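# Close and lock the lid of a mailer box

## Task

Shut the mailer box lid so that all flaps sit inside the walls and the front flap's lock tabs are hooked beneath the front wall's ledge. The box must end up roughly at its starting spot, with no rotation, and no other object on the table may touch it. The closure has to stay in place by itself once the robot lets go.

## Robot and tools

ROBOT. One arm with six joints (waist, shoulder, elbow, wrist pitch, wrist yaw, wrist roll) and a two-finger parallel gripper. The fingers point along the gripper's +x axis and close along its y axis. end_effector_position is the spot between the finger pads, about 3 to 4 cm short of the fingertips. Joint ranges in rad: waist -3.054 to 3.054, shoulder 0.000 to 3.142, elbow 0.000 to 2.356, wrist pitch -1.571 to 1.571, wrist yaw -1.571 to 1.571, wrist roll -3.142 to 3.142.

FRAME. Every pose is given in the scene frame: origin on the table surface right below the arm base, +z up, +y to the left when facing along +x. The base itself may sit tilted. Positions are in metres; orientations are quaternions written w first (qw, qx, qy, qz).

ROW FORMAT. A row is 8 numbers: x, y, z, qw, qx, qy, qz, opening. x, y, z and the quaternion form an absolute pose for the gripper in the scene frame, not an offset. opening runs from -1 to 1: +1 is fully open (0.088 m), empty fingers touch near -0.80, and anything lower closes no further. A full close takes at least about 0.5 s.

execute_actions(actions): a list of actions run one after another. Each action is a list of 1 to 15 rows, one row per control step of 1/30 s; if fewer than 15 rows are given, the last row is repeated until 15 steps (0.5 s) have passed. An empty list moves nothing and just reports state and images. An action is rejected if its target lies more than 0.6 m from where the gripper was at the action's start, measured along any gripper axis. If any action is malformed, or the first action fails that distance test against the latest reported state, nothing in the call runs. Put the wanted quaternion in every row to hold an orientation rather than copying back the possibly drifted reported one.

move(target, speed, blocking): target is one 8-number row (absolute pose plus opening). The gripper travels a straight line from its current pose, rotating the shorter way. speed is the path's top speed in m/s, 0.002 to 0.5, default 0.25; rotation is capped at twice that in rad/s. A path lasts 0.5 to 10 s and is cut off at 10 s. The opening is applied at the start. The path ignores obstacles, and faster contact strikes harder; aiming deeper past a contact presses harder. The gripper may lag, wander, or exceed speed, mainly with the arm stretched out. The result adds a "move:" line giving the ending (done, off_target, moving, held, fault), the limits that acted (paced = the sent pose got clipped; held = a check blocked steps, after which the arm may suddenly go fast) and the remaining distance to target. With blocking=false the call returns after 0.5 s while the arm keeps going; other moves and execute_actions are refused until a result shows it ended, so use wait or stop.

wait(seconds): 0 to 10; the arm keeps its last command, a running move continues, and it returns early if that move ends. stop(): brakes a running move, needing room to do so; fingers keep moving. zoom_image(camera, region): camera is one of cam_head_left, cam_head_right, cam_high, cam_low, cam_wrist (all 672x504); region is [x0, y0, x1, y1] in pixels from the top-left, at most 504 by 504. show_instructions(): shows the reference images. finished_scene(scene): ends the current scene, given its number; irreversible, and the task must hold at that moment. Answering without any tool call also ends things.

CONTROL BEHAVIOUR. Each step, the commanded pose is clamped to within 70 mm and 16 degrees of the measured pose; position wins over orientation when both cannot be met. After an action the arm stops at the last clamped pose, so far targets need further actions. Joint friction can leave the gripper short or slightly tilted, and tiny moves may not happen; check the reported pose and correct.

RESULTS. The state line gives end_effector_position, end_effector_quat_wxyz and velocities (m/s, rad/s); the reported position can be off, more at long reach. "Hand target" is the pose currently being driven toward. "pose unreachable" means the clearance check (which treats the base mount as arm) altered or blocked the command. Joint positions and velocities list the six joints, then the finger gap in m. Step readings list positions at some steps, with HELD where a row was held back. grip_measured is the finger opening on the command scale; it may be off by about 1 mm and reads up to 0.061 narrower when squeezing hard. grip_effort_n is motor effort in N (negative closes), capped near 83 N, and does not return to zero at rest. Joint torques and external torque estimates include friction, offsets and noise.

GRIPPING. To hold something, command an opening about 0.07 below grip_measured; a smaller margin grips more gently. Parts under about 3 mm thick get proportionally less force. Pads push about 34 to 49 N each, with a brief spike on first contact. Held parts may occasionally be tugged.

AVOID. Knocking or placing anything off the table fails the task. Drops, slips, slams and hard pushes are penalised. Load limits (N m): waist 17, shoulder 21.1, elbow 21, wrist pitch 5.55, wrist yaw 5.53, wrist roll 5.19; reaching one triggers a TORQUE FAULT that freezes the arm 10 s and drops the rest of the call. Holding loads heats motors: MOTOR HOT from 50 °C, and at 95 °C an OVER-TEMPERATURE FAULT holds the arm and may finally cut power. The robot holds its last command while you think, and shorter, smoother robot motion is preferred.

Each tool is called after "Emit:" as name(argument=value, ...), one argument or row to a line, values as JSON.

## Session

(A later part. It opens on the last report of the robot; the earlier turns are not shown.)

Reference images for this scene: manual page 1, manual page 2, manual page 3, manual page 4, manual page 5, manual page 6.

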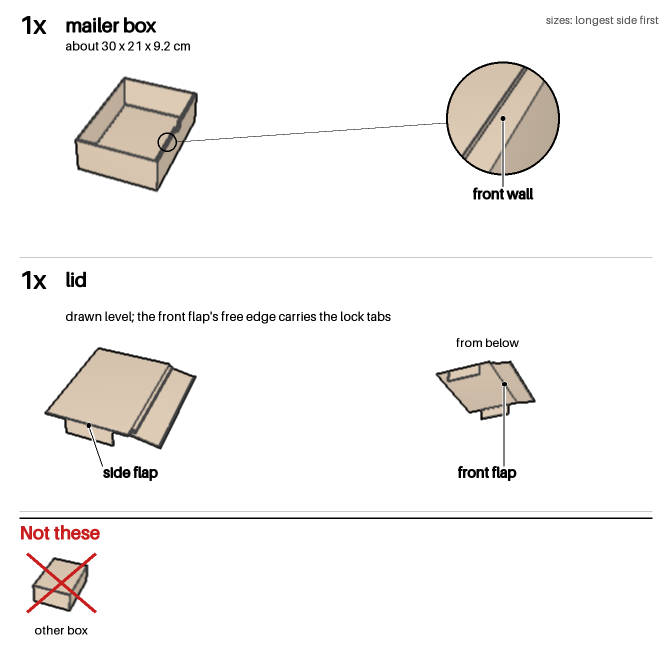

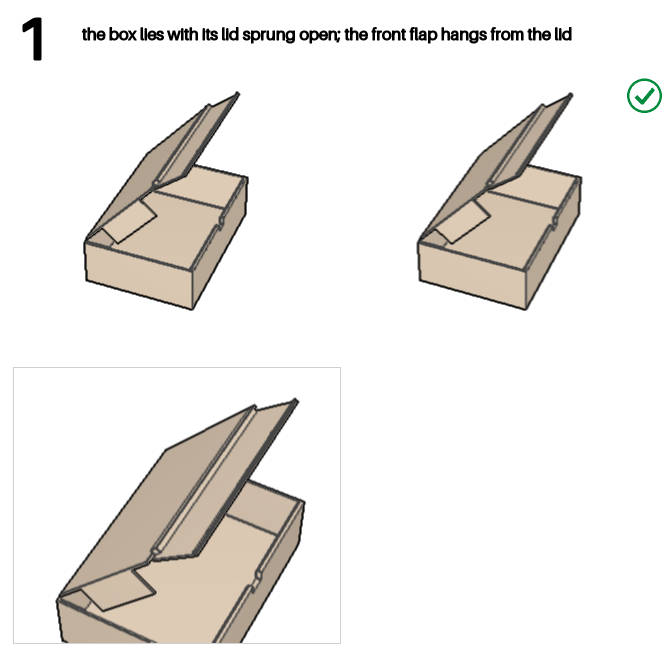

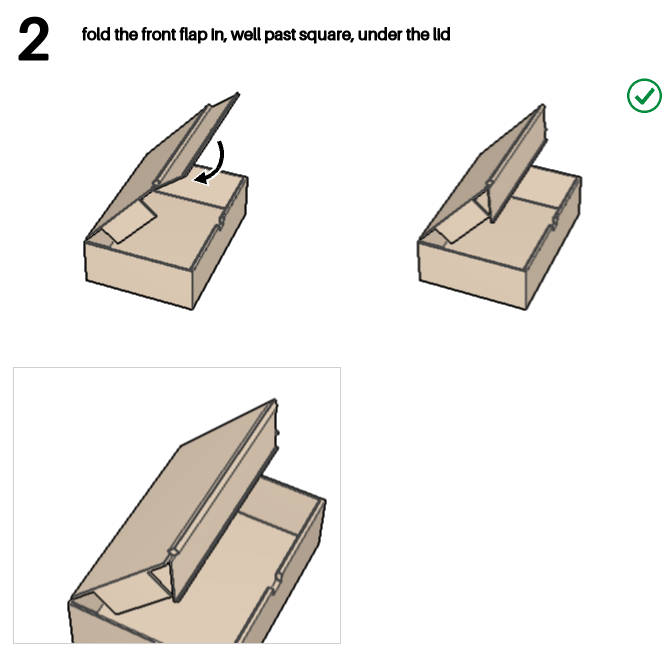

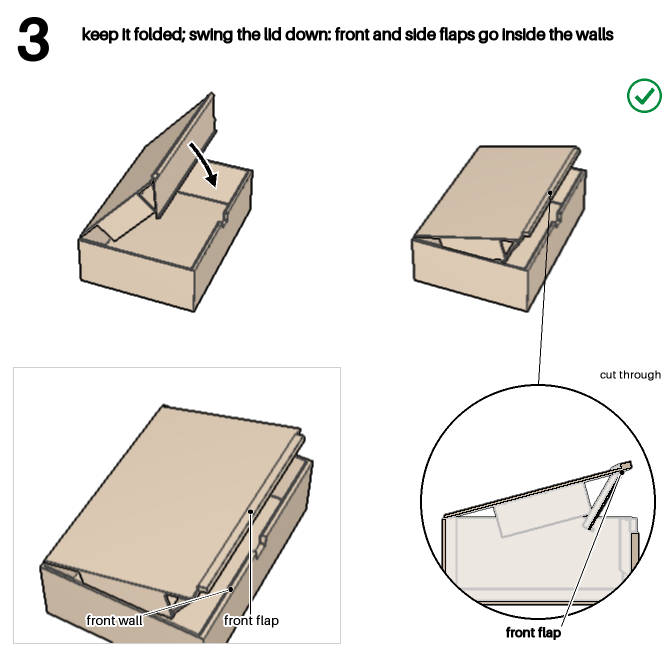

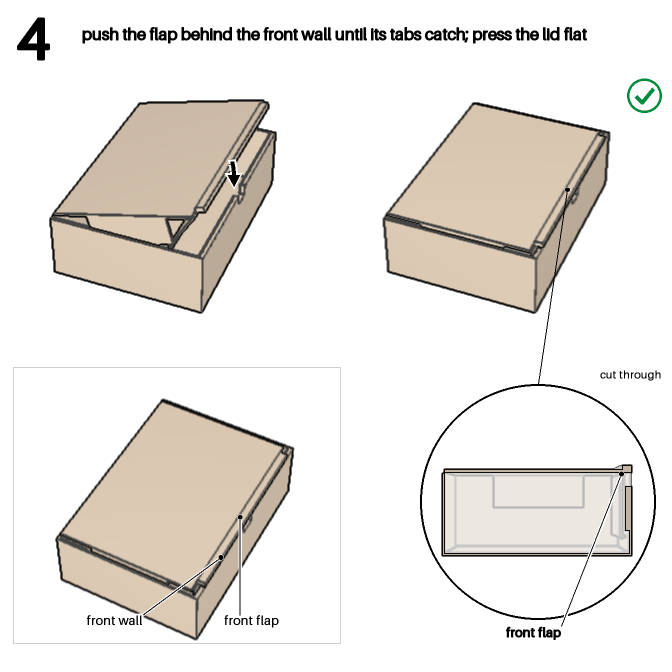

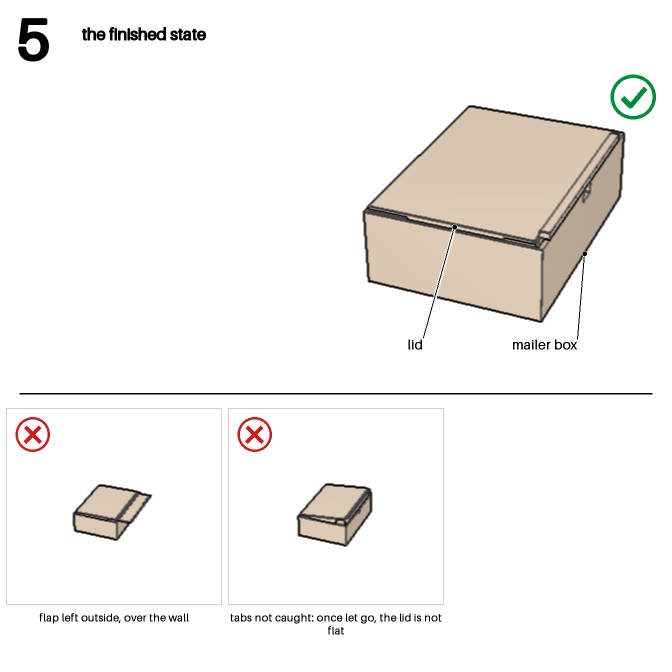

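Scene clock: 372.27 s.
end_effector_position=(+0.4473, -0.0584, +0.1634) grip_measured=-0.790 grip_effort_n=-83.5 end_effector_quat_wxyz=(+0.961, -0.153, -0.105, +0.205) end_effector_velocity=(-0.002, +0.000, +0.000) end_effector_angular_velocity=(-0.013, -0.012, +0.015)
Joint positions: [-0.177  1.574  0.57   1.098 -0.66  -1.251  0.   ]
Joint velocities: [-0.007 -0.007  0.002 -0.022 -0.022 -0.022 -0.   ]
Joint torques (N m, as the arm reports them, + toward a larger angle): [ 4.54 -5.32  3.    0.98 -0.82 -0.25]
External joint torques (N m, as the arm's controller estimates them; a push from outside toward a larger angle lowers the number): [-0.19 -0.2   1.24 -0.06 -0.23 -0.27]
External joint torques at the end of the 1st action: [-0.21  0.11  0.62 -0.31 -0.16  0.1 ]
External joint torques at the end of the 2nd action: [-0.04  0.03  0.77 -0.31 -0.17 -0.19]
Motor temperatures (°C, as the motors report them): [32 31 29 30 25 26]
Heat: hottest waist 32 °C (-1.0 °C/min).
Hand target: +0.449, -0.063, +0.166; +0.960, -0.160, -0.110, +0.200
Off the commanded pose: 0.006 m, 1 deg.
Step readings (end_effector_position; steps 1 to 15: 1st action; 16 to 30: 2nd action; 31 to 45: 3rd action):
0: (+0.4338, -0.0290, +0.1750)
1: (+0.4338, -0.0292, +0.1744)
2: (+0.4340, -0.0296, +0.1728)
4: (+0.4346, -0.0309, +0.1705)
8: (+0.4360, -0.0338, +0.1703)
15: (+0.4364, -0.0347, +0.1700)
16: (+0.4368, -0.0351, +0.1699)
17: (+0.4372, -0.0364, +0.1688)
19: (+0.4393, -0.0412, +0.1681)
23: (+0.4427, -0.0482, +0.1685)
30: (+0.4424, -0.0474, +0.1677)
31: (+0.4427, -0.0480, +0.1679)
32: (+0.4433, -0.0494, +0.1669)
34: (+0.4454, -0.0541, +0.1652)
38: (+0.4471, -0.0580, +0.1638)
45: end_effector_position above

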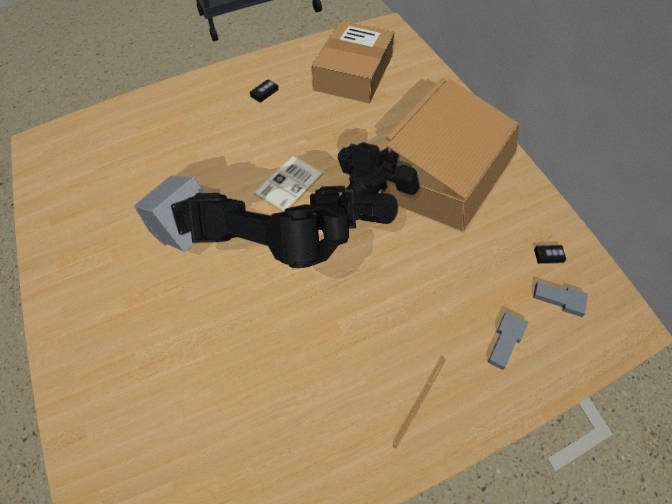

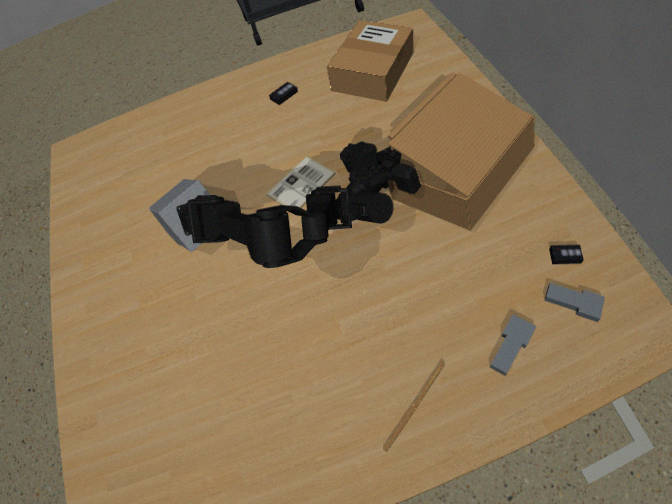

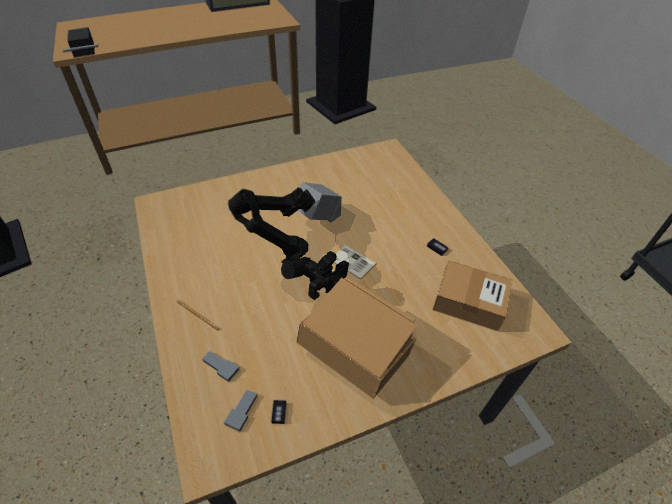

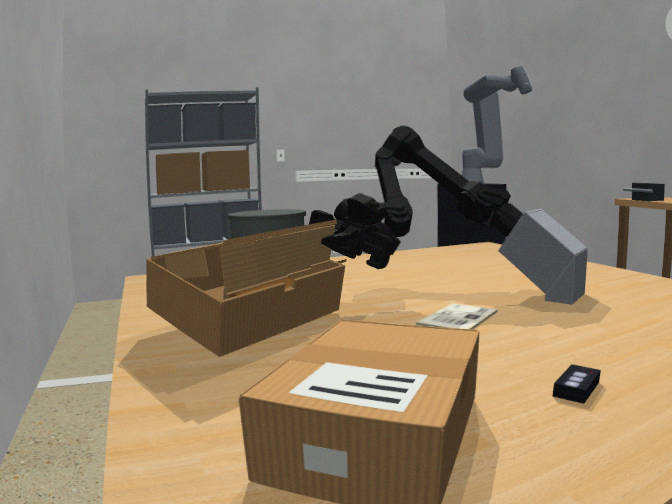

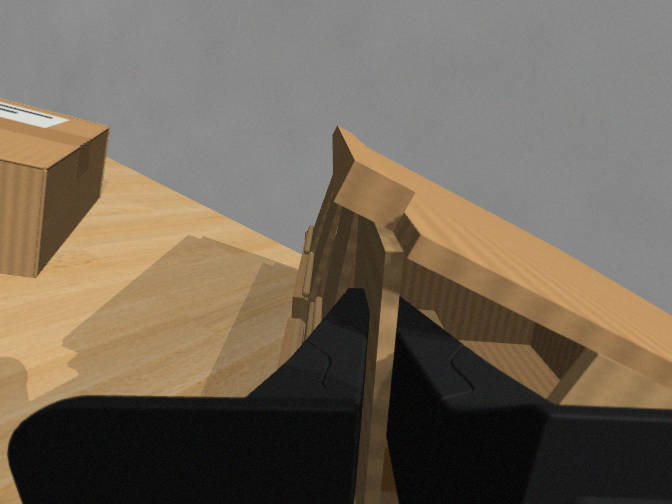

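Box hasn't slid yet; continue back with a little lift.

Emit:
execute_actions(
  actions=[
    [[0.453,-0.073,0.172,0.955,-0.19,-0.115,0.197,-1]],
    [[0.458,-0.084,0.17,0.95,-0.212,-0.12,0.193,-1]],
  ],
)

Emit:
zoom_image(
  camera="cam_low",
  region=[130,150,410,370],
)

Scene clock: 378.00 s.
end_effector_position=(+0.4563, -0.0790, +0.1669) grip_measured=-0.790 grip_effort_n=-83.5 end_effector_quat_wxyz=(+0.952, -0.204, -0.115, +0.199) end_effector_velocity=(-0.000, -0.002, -0.001) end_effector_angular_velocity=(-0.006, -0.002, +0.001)
Joint positions: [-0.209  1.525  0.628  0.993 -0.69  -1.355  0.   ]
Joint velocities: [-0.007 -0.002  0.002 -0.007 -0.007 -0.007 -0.   ]
Joint torques (N m, as the arm reports them, + toward a larger angle): [ 4.49 -5.61  3.38  0.97 -0.83 -0.25]
External joint torques (N m, as the arm's controller estimates them; a push from outside toward a larger angle lowers the number): [-0.14 -0.2   1.27 -0.07 -0.23 -0.28]
External joint torques at the end of the 1st action: [-0.03 -0.15  1.23 -0.13 -0.16 -0.25]
Motor temperatures (°C, as the motors report them): [32 32 29 30 25 26]
Heat: hottest waist 32 °C (-1.0 °C/min).
Hand target: +0.458, -0.084, +0.170; +0.950, -0.212, -0.120, +0.193
Off the commanded pose: 0.006 m, 1 deg.
Step readings (end_effector_position; steps 1 to 15: 1st action; 16 to 30: 2nd action):
0: (+0.4473, -0.0584, +0.1632)
1: (+0.4476, -0.0589, +0.1634)
2: (+0.4477, -0.0594, +0.1636)
4: (+0.4489, -0.0627, +0.1661)
8: (+0.4513, -0.0681, +0.1693)
15: (+0.4516, -0.0685, +0.1694)
16: (+0.4518, -0.0689, +0.1695)
17: (+0.4523, -0.0699, +0.1688)
19: (+0.4540, -0.0737, +0.1673)
23: (+0.4560, -0.0785, +0.1670)
30: end_effector_position above

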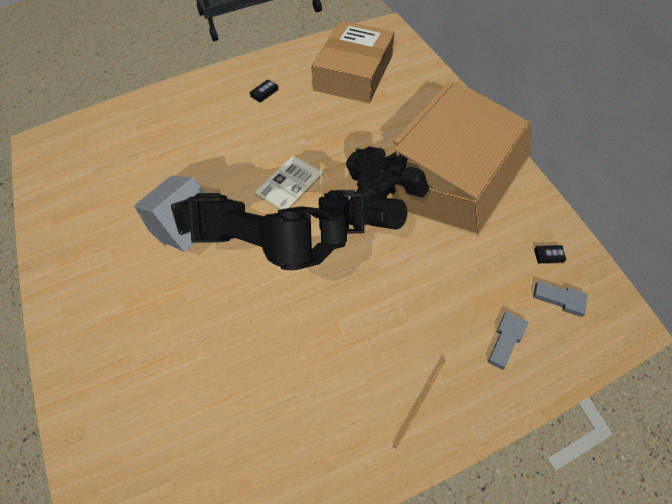

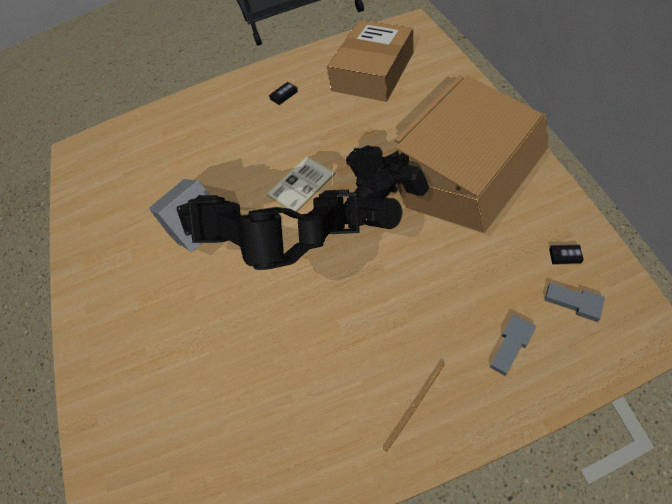

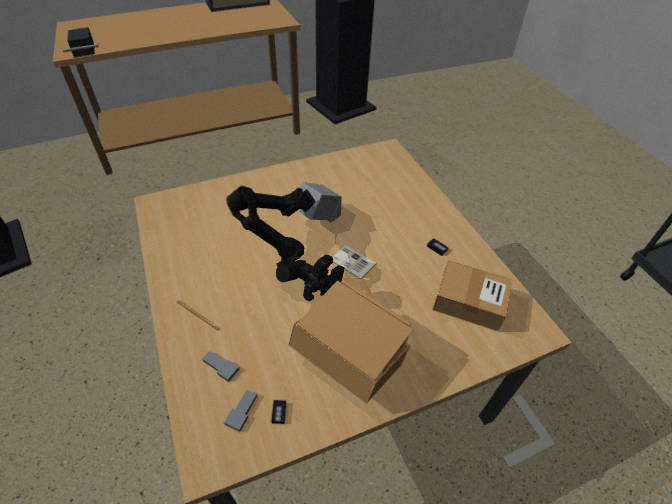

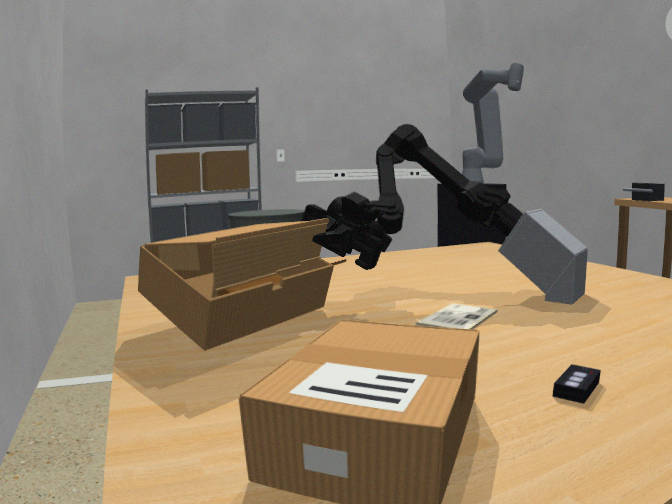

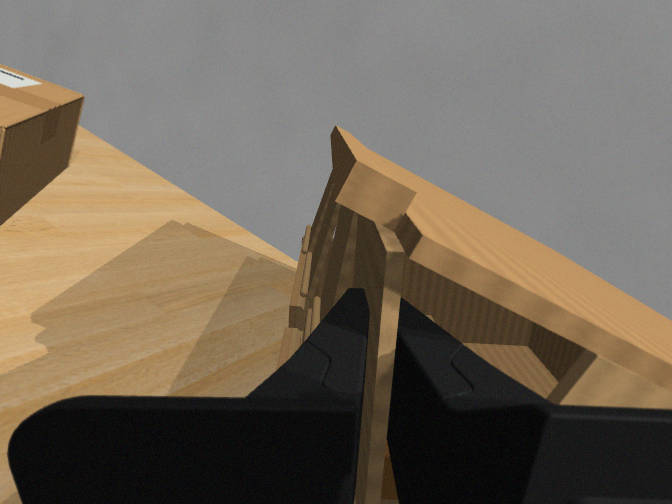

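Region (130, 150, 410, 370) of cam_low's 672x504 image, scaled by 1.800, with more detail than that image has; it fills the top 396 rows of this view, and the rest is white.

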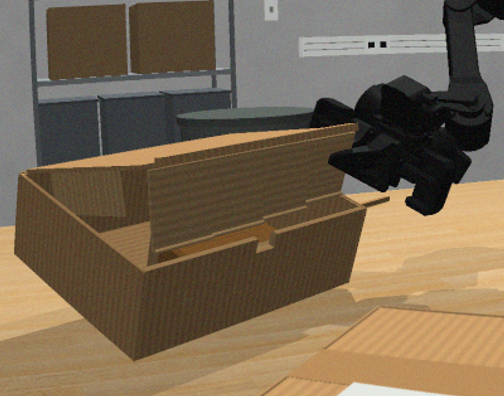

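Emit:
execute_actions(
  actions=[
    [[0.447,-0.055,0.172,0.969,-0.094,-0.096,0.206,-1]],
    [[0.445,-0.045,0.172,0.969,-0.094,-0.096,0.206,-1]],
    [[0.452,-0.062,0.17,0.969,-0.094,-0.096,0.206,-1]],
    [[0.452,-0.062,0.17,0.969,-0.094,-0.096,0.206,-0.5],[0.452,-0.062,0.17,0.969,-0.094,-0.096,0.206,-0.5],[0.42,-0.076,0.166,0.969,-0.094,-0.096,0.206,-0.5],[0.42,-0.076,0.166,0.969,-0.094,-0.096,0.206,-0.5],[0.42,-0.076,0.166,0.969,-0.094,-0.096,0.206,-0.5],[0.432,-0.071,0.167,0.969,-0.094,-0.096,0.206,-0.5],[0.432,-0.071,0.167,0.969,-0.094,-0.096,0.206,-0.5],[0.432,-0.071,0.167,0.969,-0.094,-0.096,0.206,-1]],
    [[0.432,-0.071,0.167,0.969,-0.094,-0.096,0.206,-1]],
  ],
)

Emit:
zoom_image(
  camera="cam_low",
  region=[130,150,410,370],
)

Scene clock: 396.20 s.
end_effector_position=(+0.4338, -0.0703, +0.1661) grip_measured=-0.787 grip_effort_n=-83.5 end_effector_quat_wxyz=(+0.970, -0.094, -0.094, +0.206) end_effector_velocity=(-0.001, +0.001, -0.003) end_effector_angular_velocity=(-0.002, +0.008, +0.011)
Joint positions: [-0.214  1.507  0.522  1.096 -0.693 -1.117  0.   ]
Joint velocities: [-0.007 -0.002  0.002 -0.022 -0.007 -0.007 -0.   ]
Joint torques (N m, as the arm reports them, + toward a larger angle): [ 4.27 -4.95  1.38  1.13 -0.86  0.07]
External joint torques (N m, as the arm's controller estimates them; a push from outside toward a larger angle lowers the number): [-0.03  0.02 -0.4   0.09 -0.28  0.05]
External joint torques at the end of the 1st action: [ 0.5   1.93 -0.44  0.08  0.16  0.08]
External joint torques at the end of the 2nd action: [ 0.41  1.65 -0.32  0.13  0.15  0.11]
External joint torques at the end of the 3rd action: [-0.24  0.18  0.76 -0.26 -0.15  0.08]
External joint torques at the end of the 4th action: [ 0.12 -0.03 -0.29  0.12 -0.25  0.02]
Motor temperatures (°C, as the motors report them): [33 33 29 30 26 26]
Heat: hottest waist 33 °C (+1.0 °C/min).
Hand target: +0.432, -0.071, +0.167; +0.969, -0.094, -0.096, +0.206
Off the commanded pose: 0.002 m, 0 deg.
Step readings (end_effector_position; steps 1 to 15: 1st action; 16 to 30: 2nd action; 31 to 45: 3rd action; 46 to 60: 4th action; 61 to 75: 5th action):
0: (+0.4564, -0.0791, +0.1668)
1: (+0.4558, -0.0781, +0.1672)
2: (+0.4549, -0.0760, +0.1693)
4: (+0.4525, -0.0700, +0.1739)
8: (+0.4493, -0.0617, +0.1756)
15: (+0.4487, -0.0599, +0.1754)
16: (+0.4487, -0.0594, +0.1754)
17: (+0.4486, -0.0582, +0.1759)
19: (+0.4477, -0.0542, +0.1760)
23: (+0.4462, -0.0495, +0.1751)
30: (+0.4466, -0.0495, +0.1754)
31: (+0.4468, -0.0497, +0.1748)
32: (+0.4473, -0.0504, +0.1730)
34: (+0.4486, -0.0533, +0.1700)
38: (+0.4510, -0.0582, +0.1700)
45: (+0.4514, -0.0592, +0.1696)
46: (+0.4515, -0.0592, +0.1696)
47: (+0.4514, -0.0591, +0.1696)
49: (+0.4443, -0.0621, +0.1687)
53: (+0.4356, -0.0698, +0.1656)
60: (+0.4340, -0.0700, +0.1660)
61: (+0.4340, -0.0702, +0.1662)
62: (+0.4340, -0.0704, +0.1662)
64: (+0.4340, -0.0705, +0.1663)
68: (+0.4339, -0.0704, +0.1661)
75: end_effector_position above

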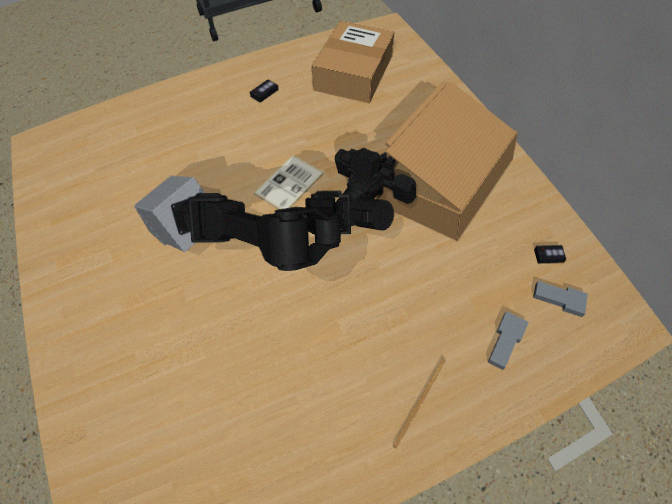

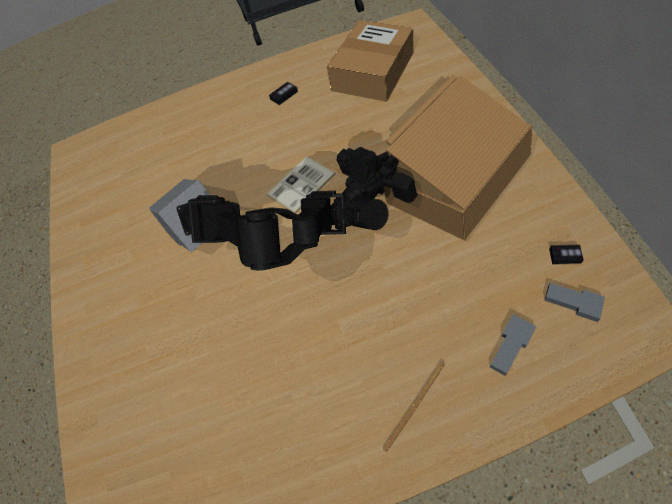

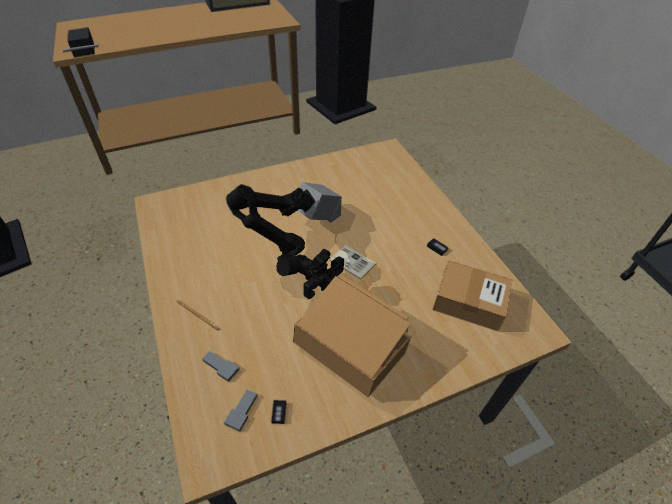

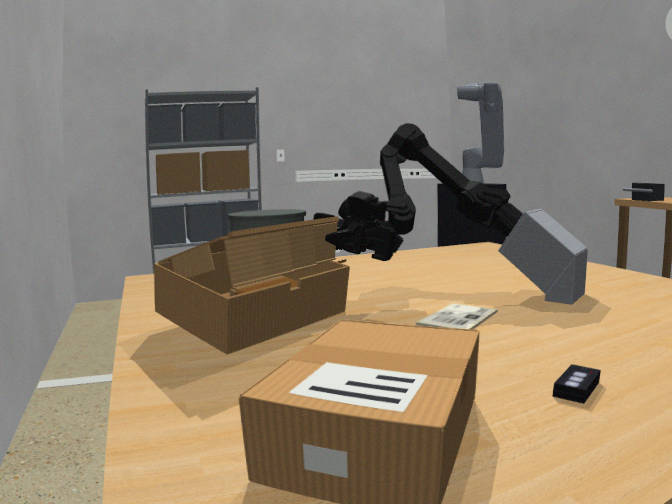

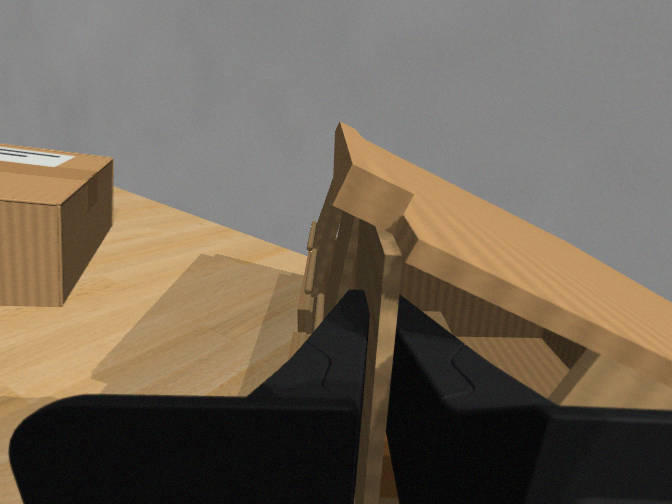

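Region (130, 150, 410, 370) of cam_low's 672x504 image, scaled by 1.800, with more detail than that image has; it fills the top 396 rows of this view, and the rest is white.

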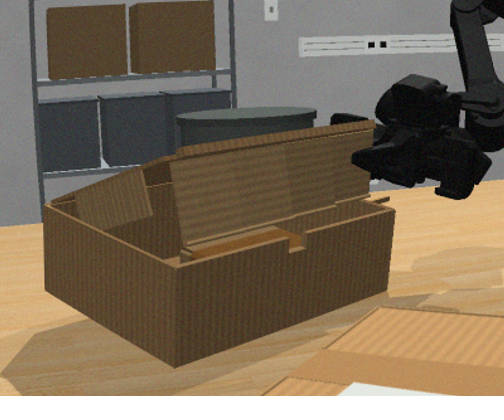

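Emit:
execute_actions(
  actions=[
    [[0.434,-0.073,0.167,0.98,-0.09,-0.085,0.14,-0.55]],
    [[0.432,-0.070,0.167,0.994,-0.07,-0.07,0.05,-0.4]],
    [[0.432,-0.070,0.167,0.994,-0.07,-0.07,0.05,-0.4]],
  ],
)

Emit:
zoom_image(
  camera="cam_low",
  region=[130,150,410,370],
)

Scene clock: 407.00 s.
end_effector_position=(+0.4329, -0.0720, +0.1701) grip_measured=-0.402 grip_effort_n=17.0 end_effector_quat_wxyz=(+0.993, -0.075, -0.060, +0.070) end_effector_velocity=(-0.001, +0.004, +0.002) end_effector_angular_velocity=(-0.004, -0.015, +0.020)
Joint positions: [-0.098  1.662  0.419  1.565 -0.369 -1.001  0.019]
Joint velocities: [ 0.002 -0.002 -0.002 -0.007 -0.022 -0.007 -0.   ]
Joint torques (N m, as the arm reports them, + toward a larger angle): [ 4.85 -2.96  1.21  1.4  -0.3   0.15]
External joint torques (N m, as the arm's controller estimates them; a push from outside toward a larger angle lowers the number): [ 0.23  1.56 -0.04  0.21  0.26  0.13]
External joint torques at the end of the 1st action: [ 0.21  1.62 -0.11  0.26  0.18  0.1 ]
External joint torques at the end of the 2nd action: [ 0.25  1.54 -0.09  0.23  0.23  0.11]
Motor temperatures (°C, as the motors report them): [33 33 29 30 26 26]
Heat: hottest waist 33 °C (+1.0 °C/min).
Hand target: +0.432, -0.070, +0.167; +0.993, -0.072, -0.055, +0.071
Off the commanded pose: 0.004 m, 3 deg.
joint sent to its limit — the command would take joint 4 (wrist pitch) past its upper limit, so that joint was sent only as far as its limit.
Step readings (end_effector_position; steps 1 to 15: 1st action; 16 to 30: 2nd action; 31 to 45: 3rd action):
0: (+0.4338, -0.0703, +0.1661)
1: (+0.4340, -0.0720, +0.1669)
2: (+0.4341, -0.0740, +0.1684)
4: (+0.4340, -0.0755, +0.1692)
8: (+0.4344, -0.0756, +0.1693)
15: (+0.4346, -0.0752, +0.1697)
16: (+0.4347, -0.0769, +0.1697)
17: (+0.4348, -0.0786, +0.1708)
19: (+0.4338, -0.0752, +0.1705)
23: (+0.4324, -0.0714, +0.1693)
30: (+0.4329, -0.0720, +0.1699)
31: (+0.4329, -0.0719, +0.1700)
32: (+0.4329, -0.0720, +0.1700)
34: (+0.4329, -0.0719, +0.1701)
38: (+0.4328, -0.0720, +0.1700)
45: end_effector_position above

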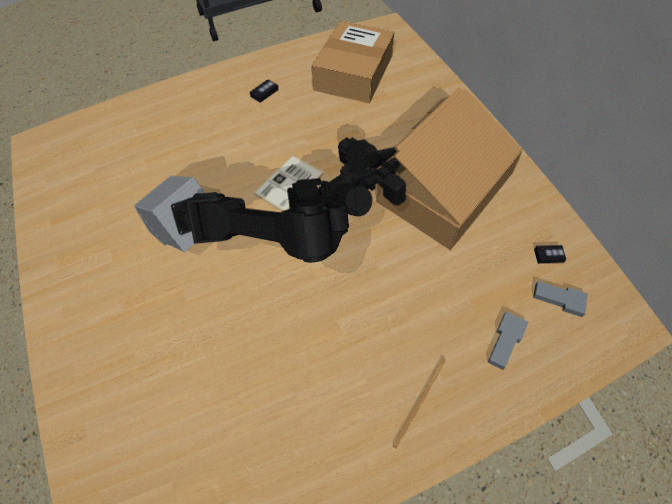

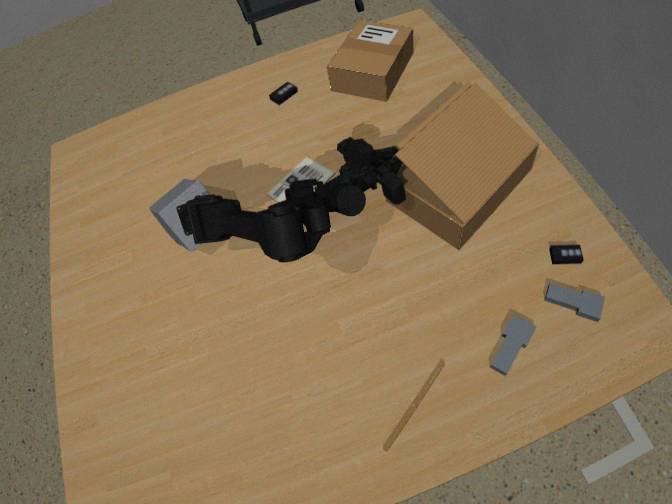

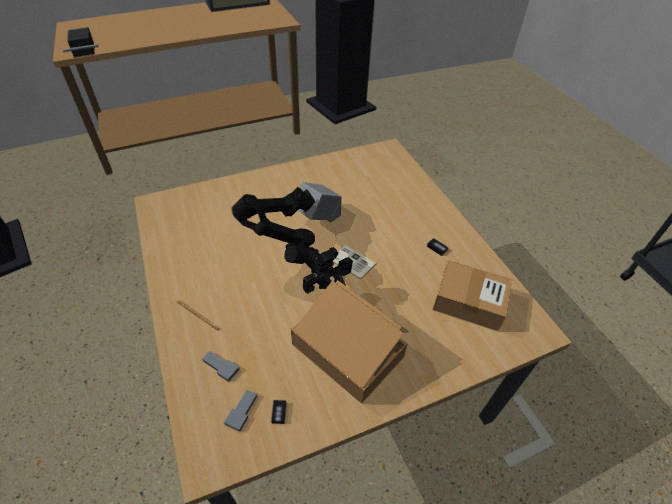

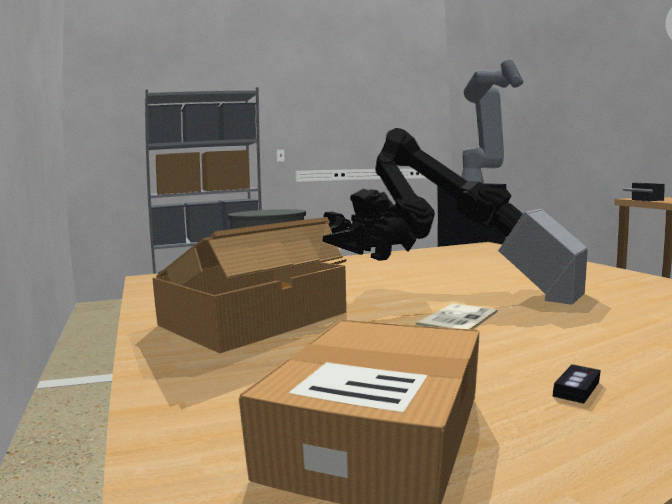

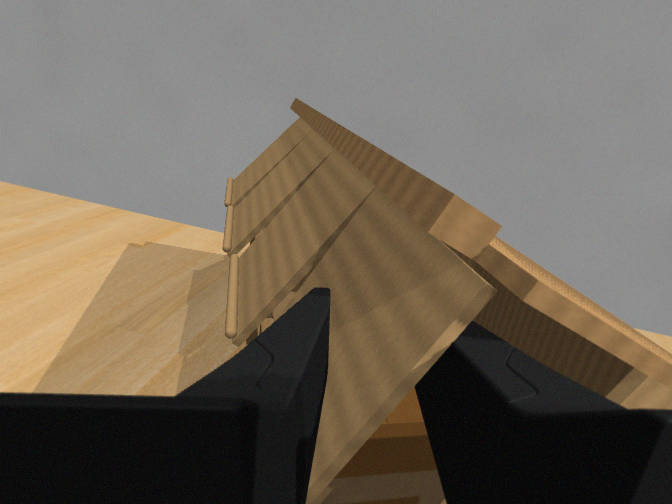

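Region (130, 150, 410, 370) of cam_low's 672x504 image, scaled by 1.800, with more detail than that image has; it fills the top 396 rows of this view, and the rest is white.

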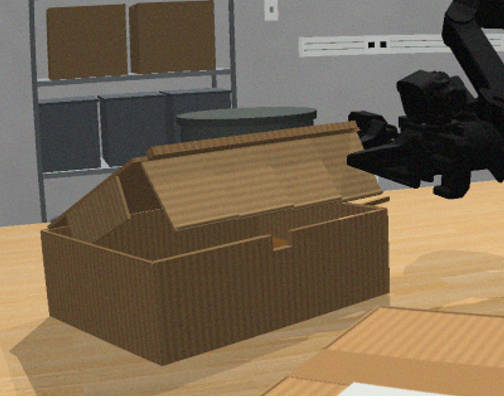

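Emit:
execute_actions(
  actions=[
    [[0.432,-0.065,0.17,0.98,0.03,-0.03,0.15,-0.75]],
    [[0.432,-0.058,0.175,0.962,0.15,0.0,0.21,-1]],
    [[0.432,-0.055,0.19,0.93,0.29,0.05,0.2,-1]],
    [[0.435,-0.06,0.22,0.83,0.52,0.11,0.18,-1]],
    [[0.44,-0.068,0.25,0.66,0.72,0.15,0.14,-1]],
    [[0.445,-0.075,0.27,0.5,0.84,0.18,0.105,-1]],
    [[0.445,-0.075,0.27,0.5,0.84,0.18,0.105,-0.3]],
    [[0.40,-0.095,0.27,0.5,0.84,0.18,0.105,-0.3]],
    [[0.38,-0.105,0.28,0.5,0.84,0.18,0.105,0.6]],
  ],
)

Scene clock: 423.07 s.
end_effector_position=(+0.3825, -0.1070, +0.2820) grip_measured=+0.579 grip_effort_n=17.9 end_effector_quat_wxyz=(+0.502, +0.840, +0.176, +0.108) end_effector_velocity=(-0.004, -0.006, +0.005) end_effector_angular_velocity=(-0.004, -0.020, -0.015)
Joint positions: [ 0.15   0.791  0.538  0.274 -0.207  1.11   0.067]
Joint velocities: [-0.002 -0.032 -0.002 -0.007 -0.007 -0.007  0.007]
Joint torques (N m, as the arm reports them, + toward a larger angle): [ 2.42 -2.17  4.    0.91 -0.43  0.08]
External joint torques (N m, as the arm's controller estimates them; a push from outside toward a larger angle lowers the number): [ 0.33 -0.07 -0.32 -0.17  0.16  0.14]
External joint torques at the end of the 5th action: [ 0.02 -0.08  1.46 -0.32  0.43  0.15]
External joint torques at the end of the 6th action: [ 0.01  0.02  1.34 -0.35  0.42  0.16]
External joint torques at the end of the 7th action: [ 0.04  0.12  1.58 -0.22  0.18  0.14]
External joint torques at the end of the 8th action: [-0.17  0.04 -0.03 -0.23 -0.22  0.15]
Motor temperatures (°C, as the motors report them): [33 32 29 30 26 26]
Heat: hottest waist 33 °C (+1.0 °C/min).
Hand target: +0.380, -0.105, +0.280; +0.500, +0.840, +0.180, +0.105
Off the commanded pose: 0.004 m, 1 deg.
Step readings (end_effector_position; steps 1 to 15: 1st action; 16 to 30: 2nd action; 31 to 45: 3rd action; 46 to 60: 4th action; 61 to 75: 5th action; 76 to 90: 6th action; 91 to 105: 7th action; 106 to 120: 8th action; 121 to 135: 9th action):
0: (+0.4329, -0.0720, +0.1701)
1: (+0.4327, -0.0703, +0.1691)
2: (+0.4322, -0.0671, +0.1673)
4: (+0.4309, -0.0638, +0.1676)
8: (+0.4312, -0.0642, +0.1689)
15: (+0.4315, -0.0640, +0.1689)
16: (+0.4313, -0.0623, +0.1686)
17: (+0.4311, -0.0605, +0.1689)
19: (+0.4307, -0.0585, +0.1713)
23: (+0.4316, -0.0577, +0.1735)
30: (+0.4315, -0.0563, +0.1735)
31: (+0.4313, -0.0560, +0.1741)
32: (+0.4312, -0.0550, +0.1764)
34: (+0.4316, -0.0546, +0.1835)
38: (+0.4314, -0.0543, +0.1890)
45: (+0.4310, -0.0528, +0.1896)
46: (+0.4312, -0.0531, +0.1909)
47: (+0.4309, -0.0522, +0.1945)
49: (+0.4315, -0.0538, +0.2058)
53: (+0.4339, -0.0580, +0.2183)
60: (+0.4338, -0.0569, +0.2195)
61: (+0.4341, -0.0572, +0.2211)
62: (+0.4342, -0.0567, +0.2249)
64: (+0.4357, -0.0599, +0.2357)
68: (+0.4389, -0.0663, +0.2489)
75: (+0.4388, -0.0643, +0.2497)
76: (+0.4390, -0.0645, +0.2509)
77: (+0.4395, -0.0644, +0.2535)
79: (+0.4411, -0.0673, +0.2606)
83: (+0.4438, -0.0730, +0.2695)
90: (+0.4440, -0.0718, +0.2701)
91: (+0.4441, -0.0717, +0.2701)
92: (+0.4441, -0.0718, +0.2694)
94: (+0.4440, -0.0717, +0.2687)
98: (+0.4440, -0.0716, +0.2685)
105: (+0.4440, -0.0716, +0.2685)
106: (+0.4407, -0.0738, +0.2689)
107: (+0.4340, -0.0752, +0.2673)
109: (+0.4221, -0.0836, +0.2694)
113: (+0.4108, -0.0955, +0.2740)
120: (+0.4036, -0.0958, +0.2719)
121: (+0.4013, -0.0966, +0.2725)
122: (+0.3973, -0.0967, +0.2728)
124: (+0.3909, -0.1008, +0.2767)
128: (+0.3853, -0.1069, +0.2819)
135: end_effector_position above

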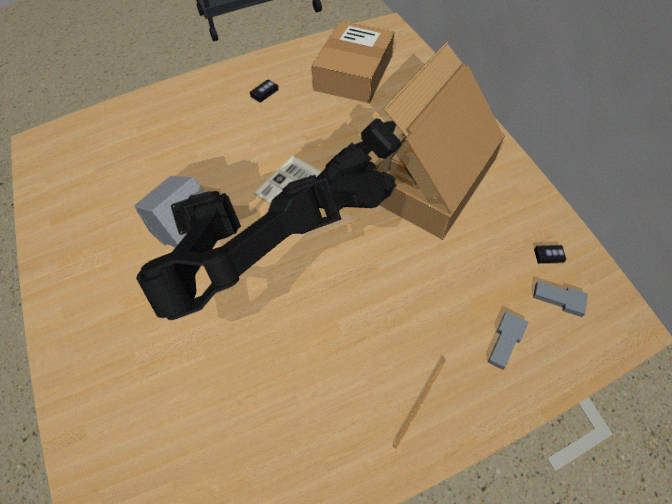

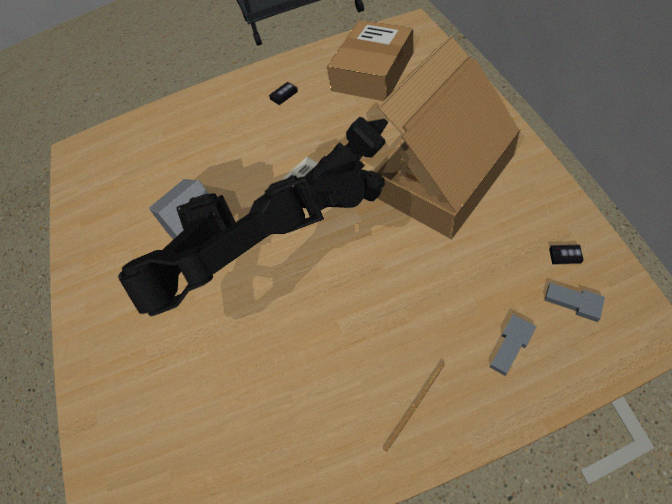

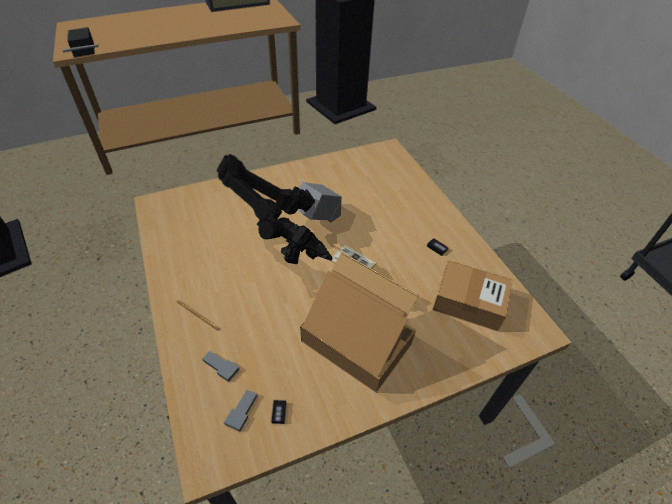

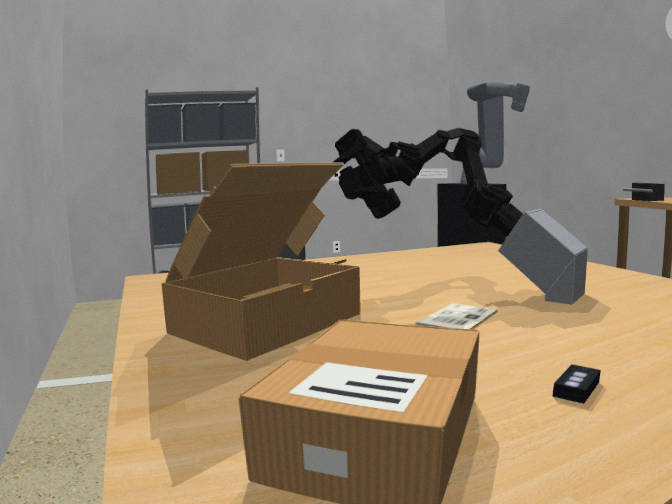

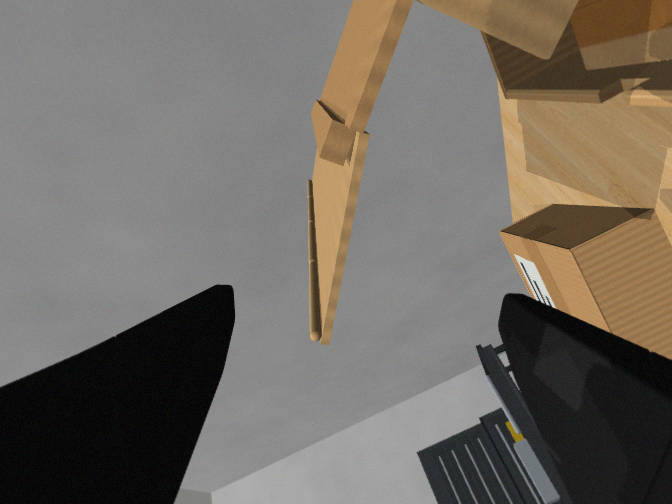

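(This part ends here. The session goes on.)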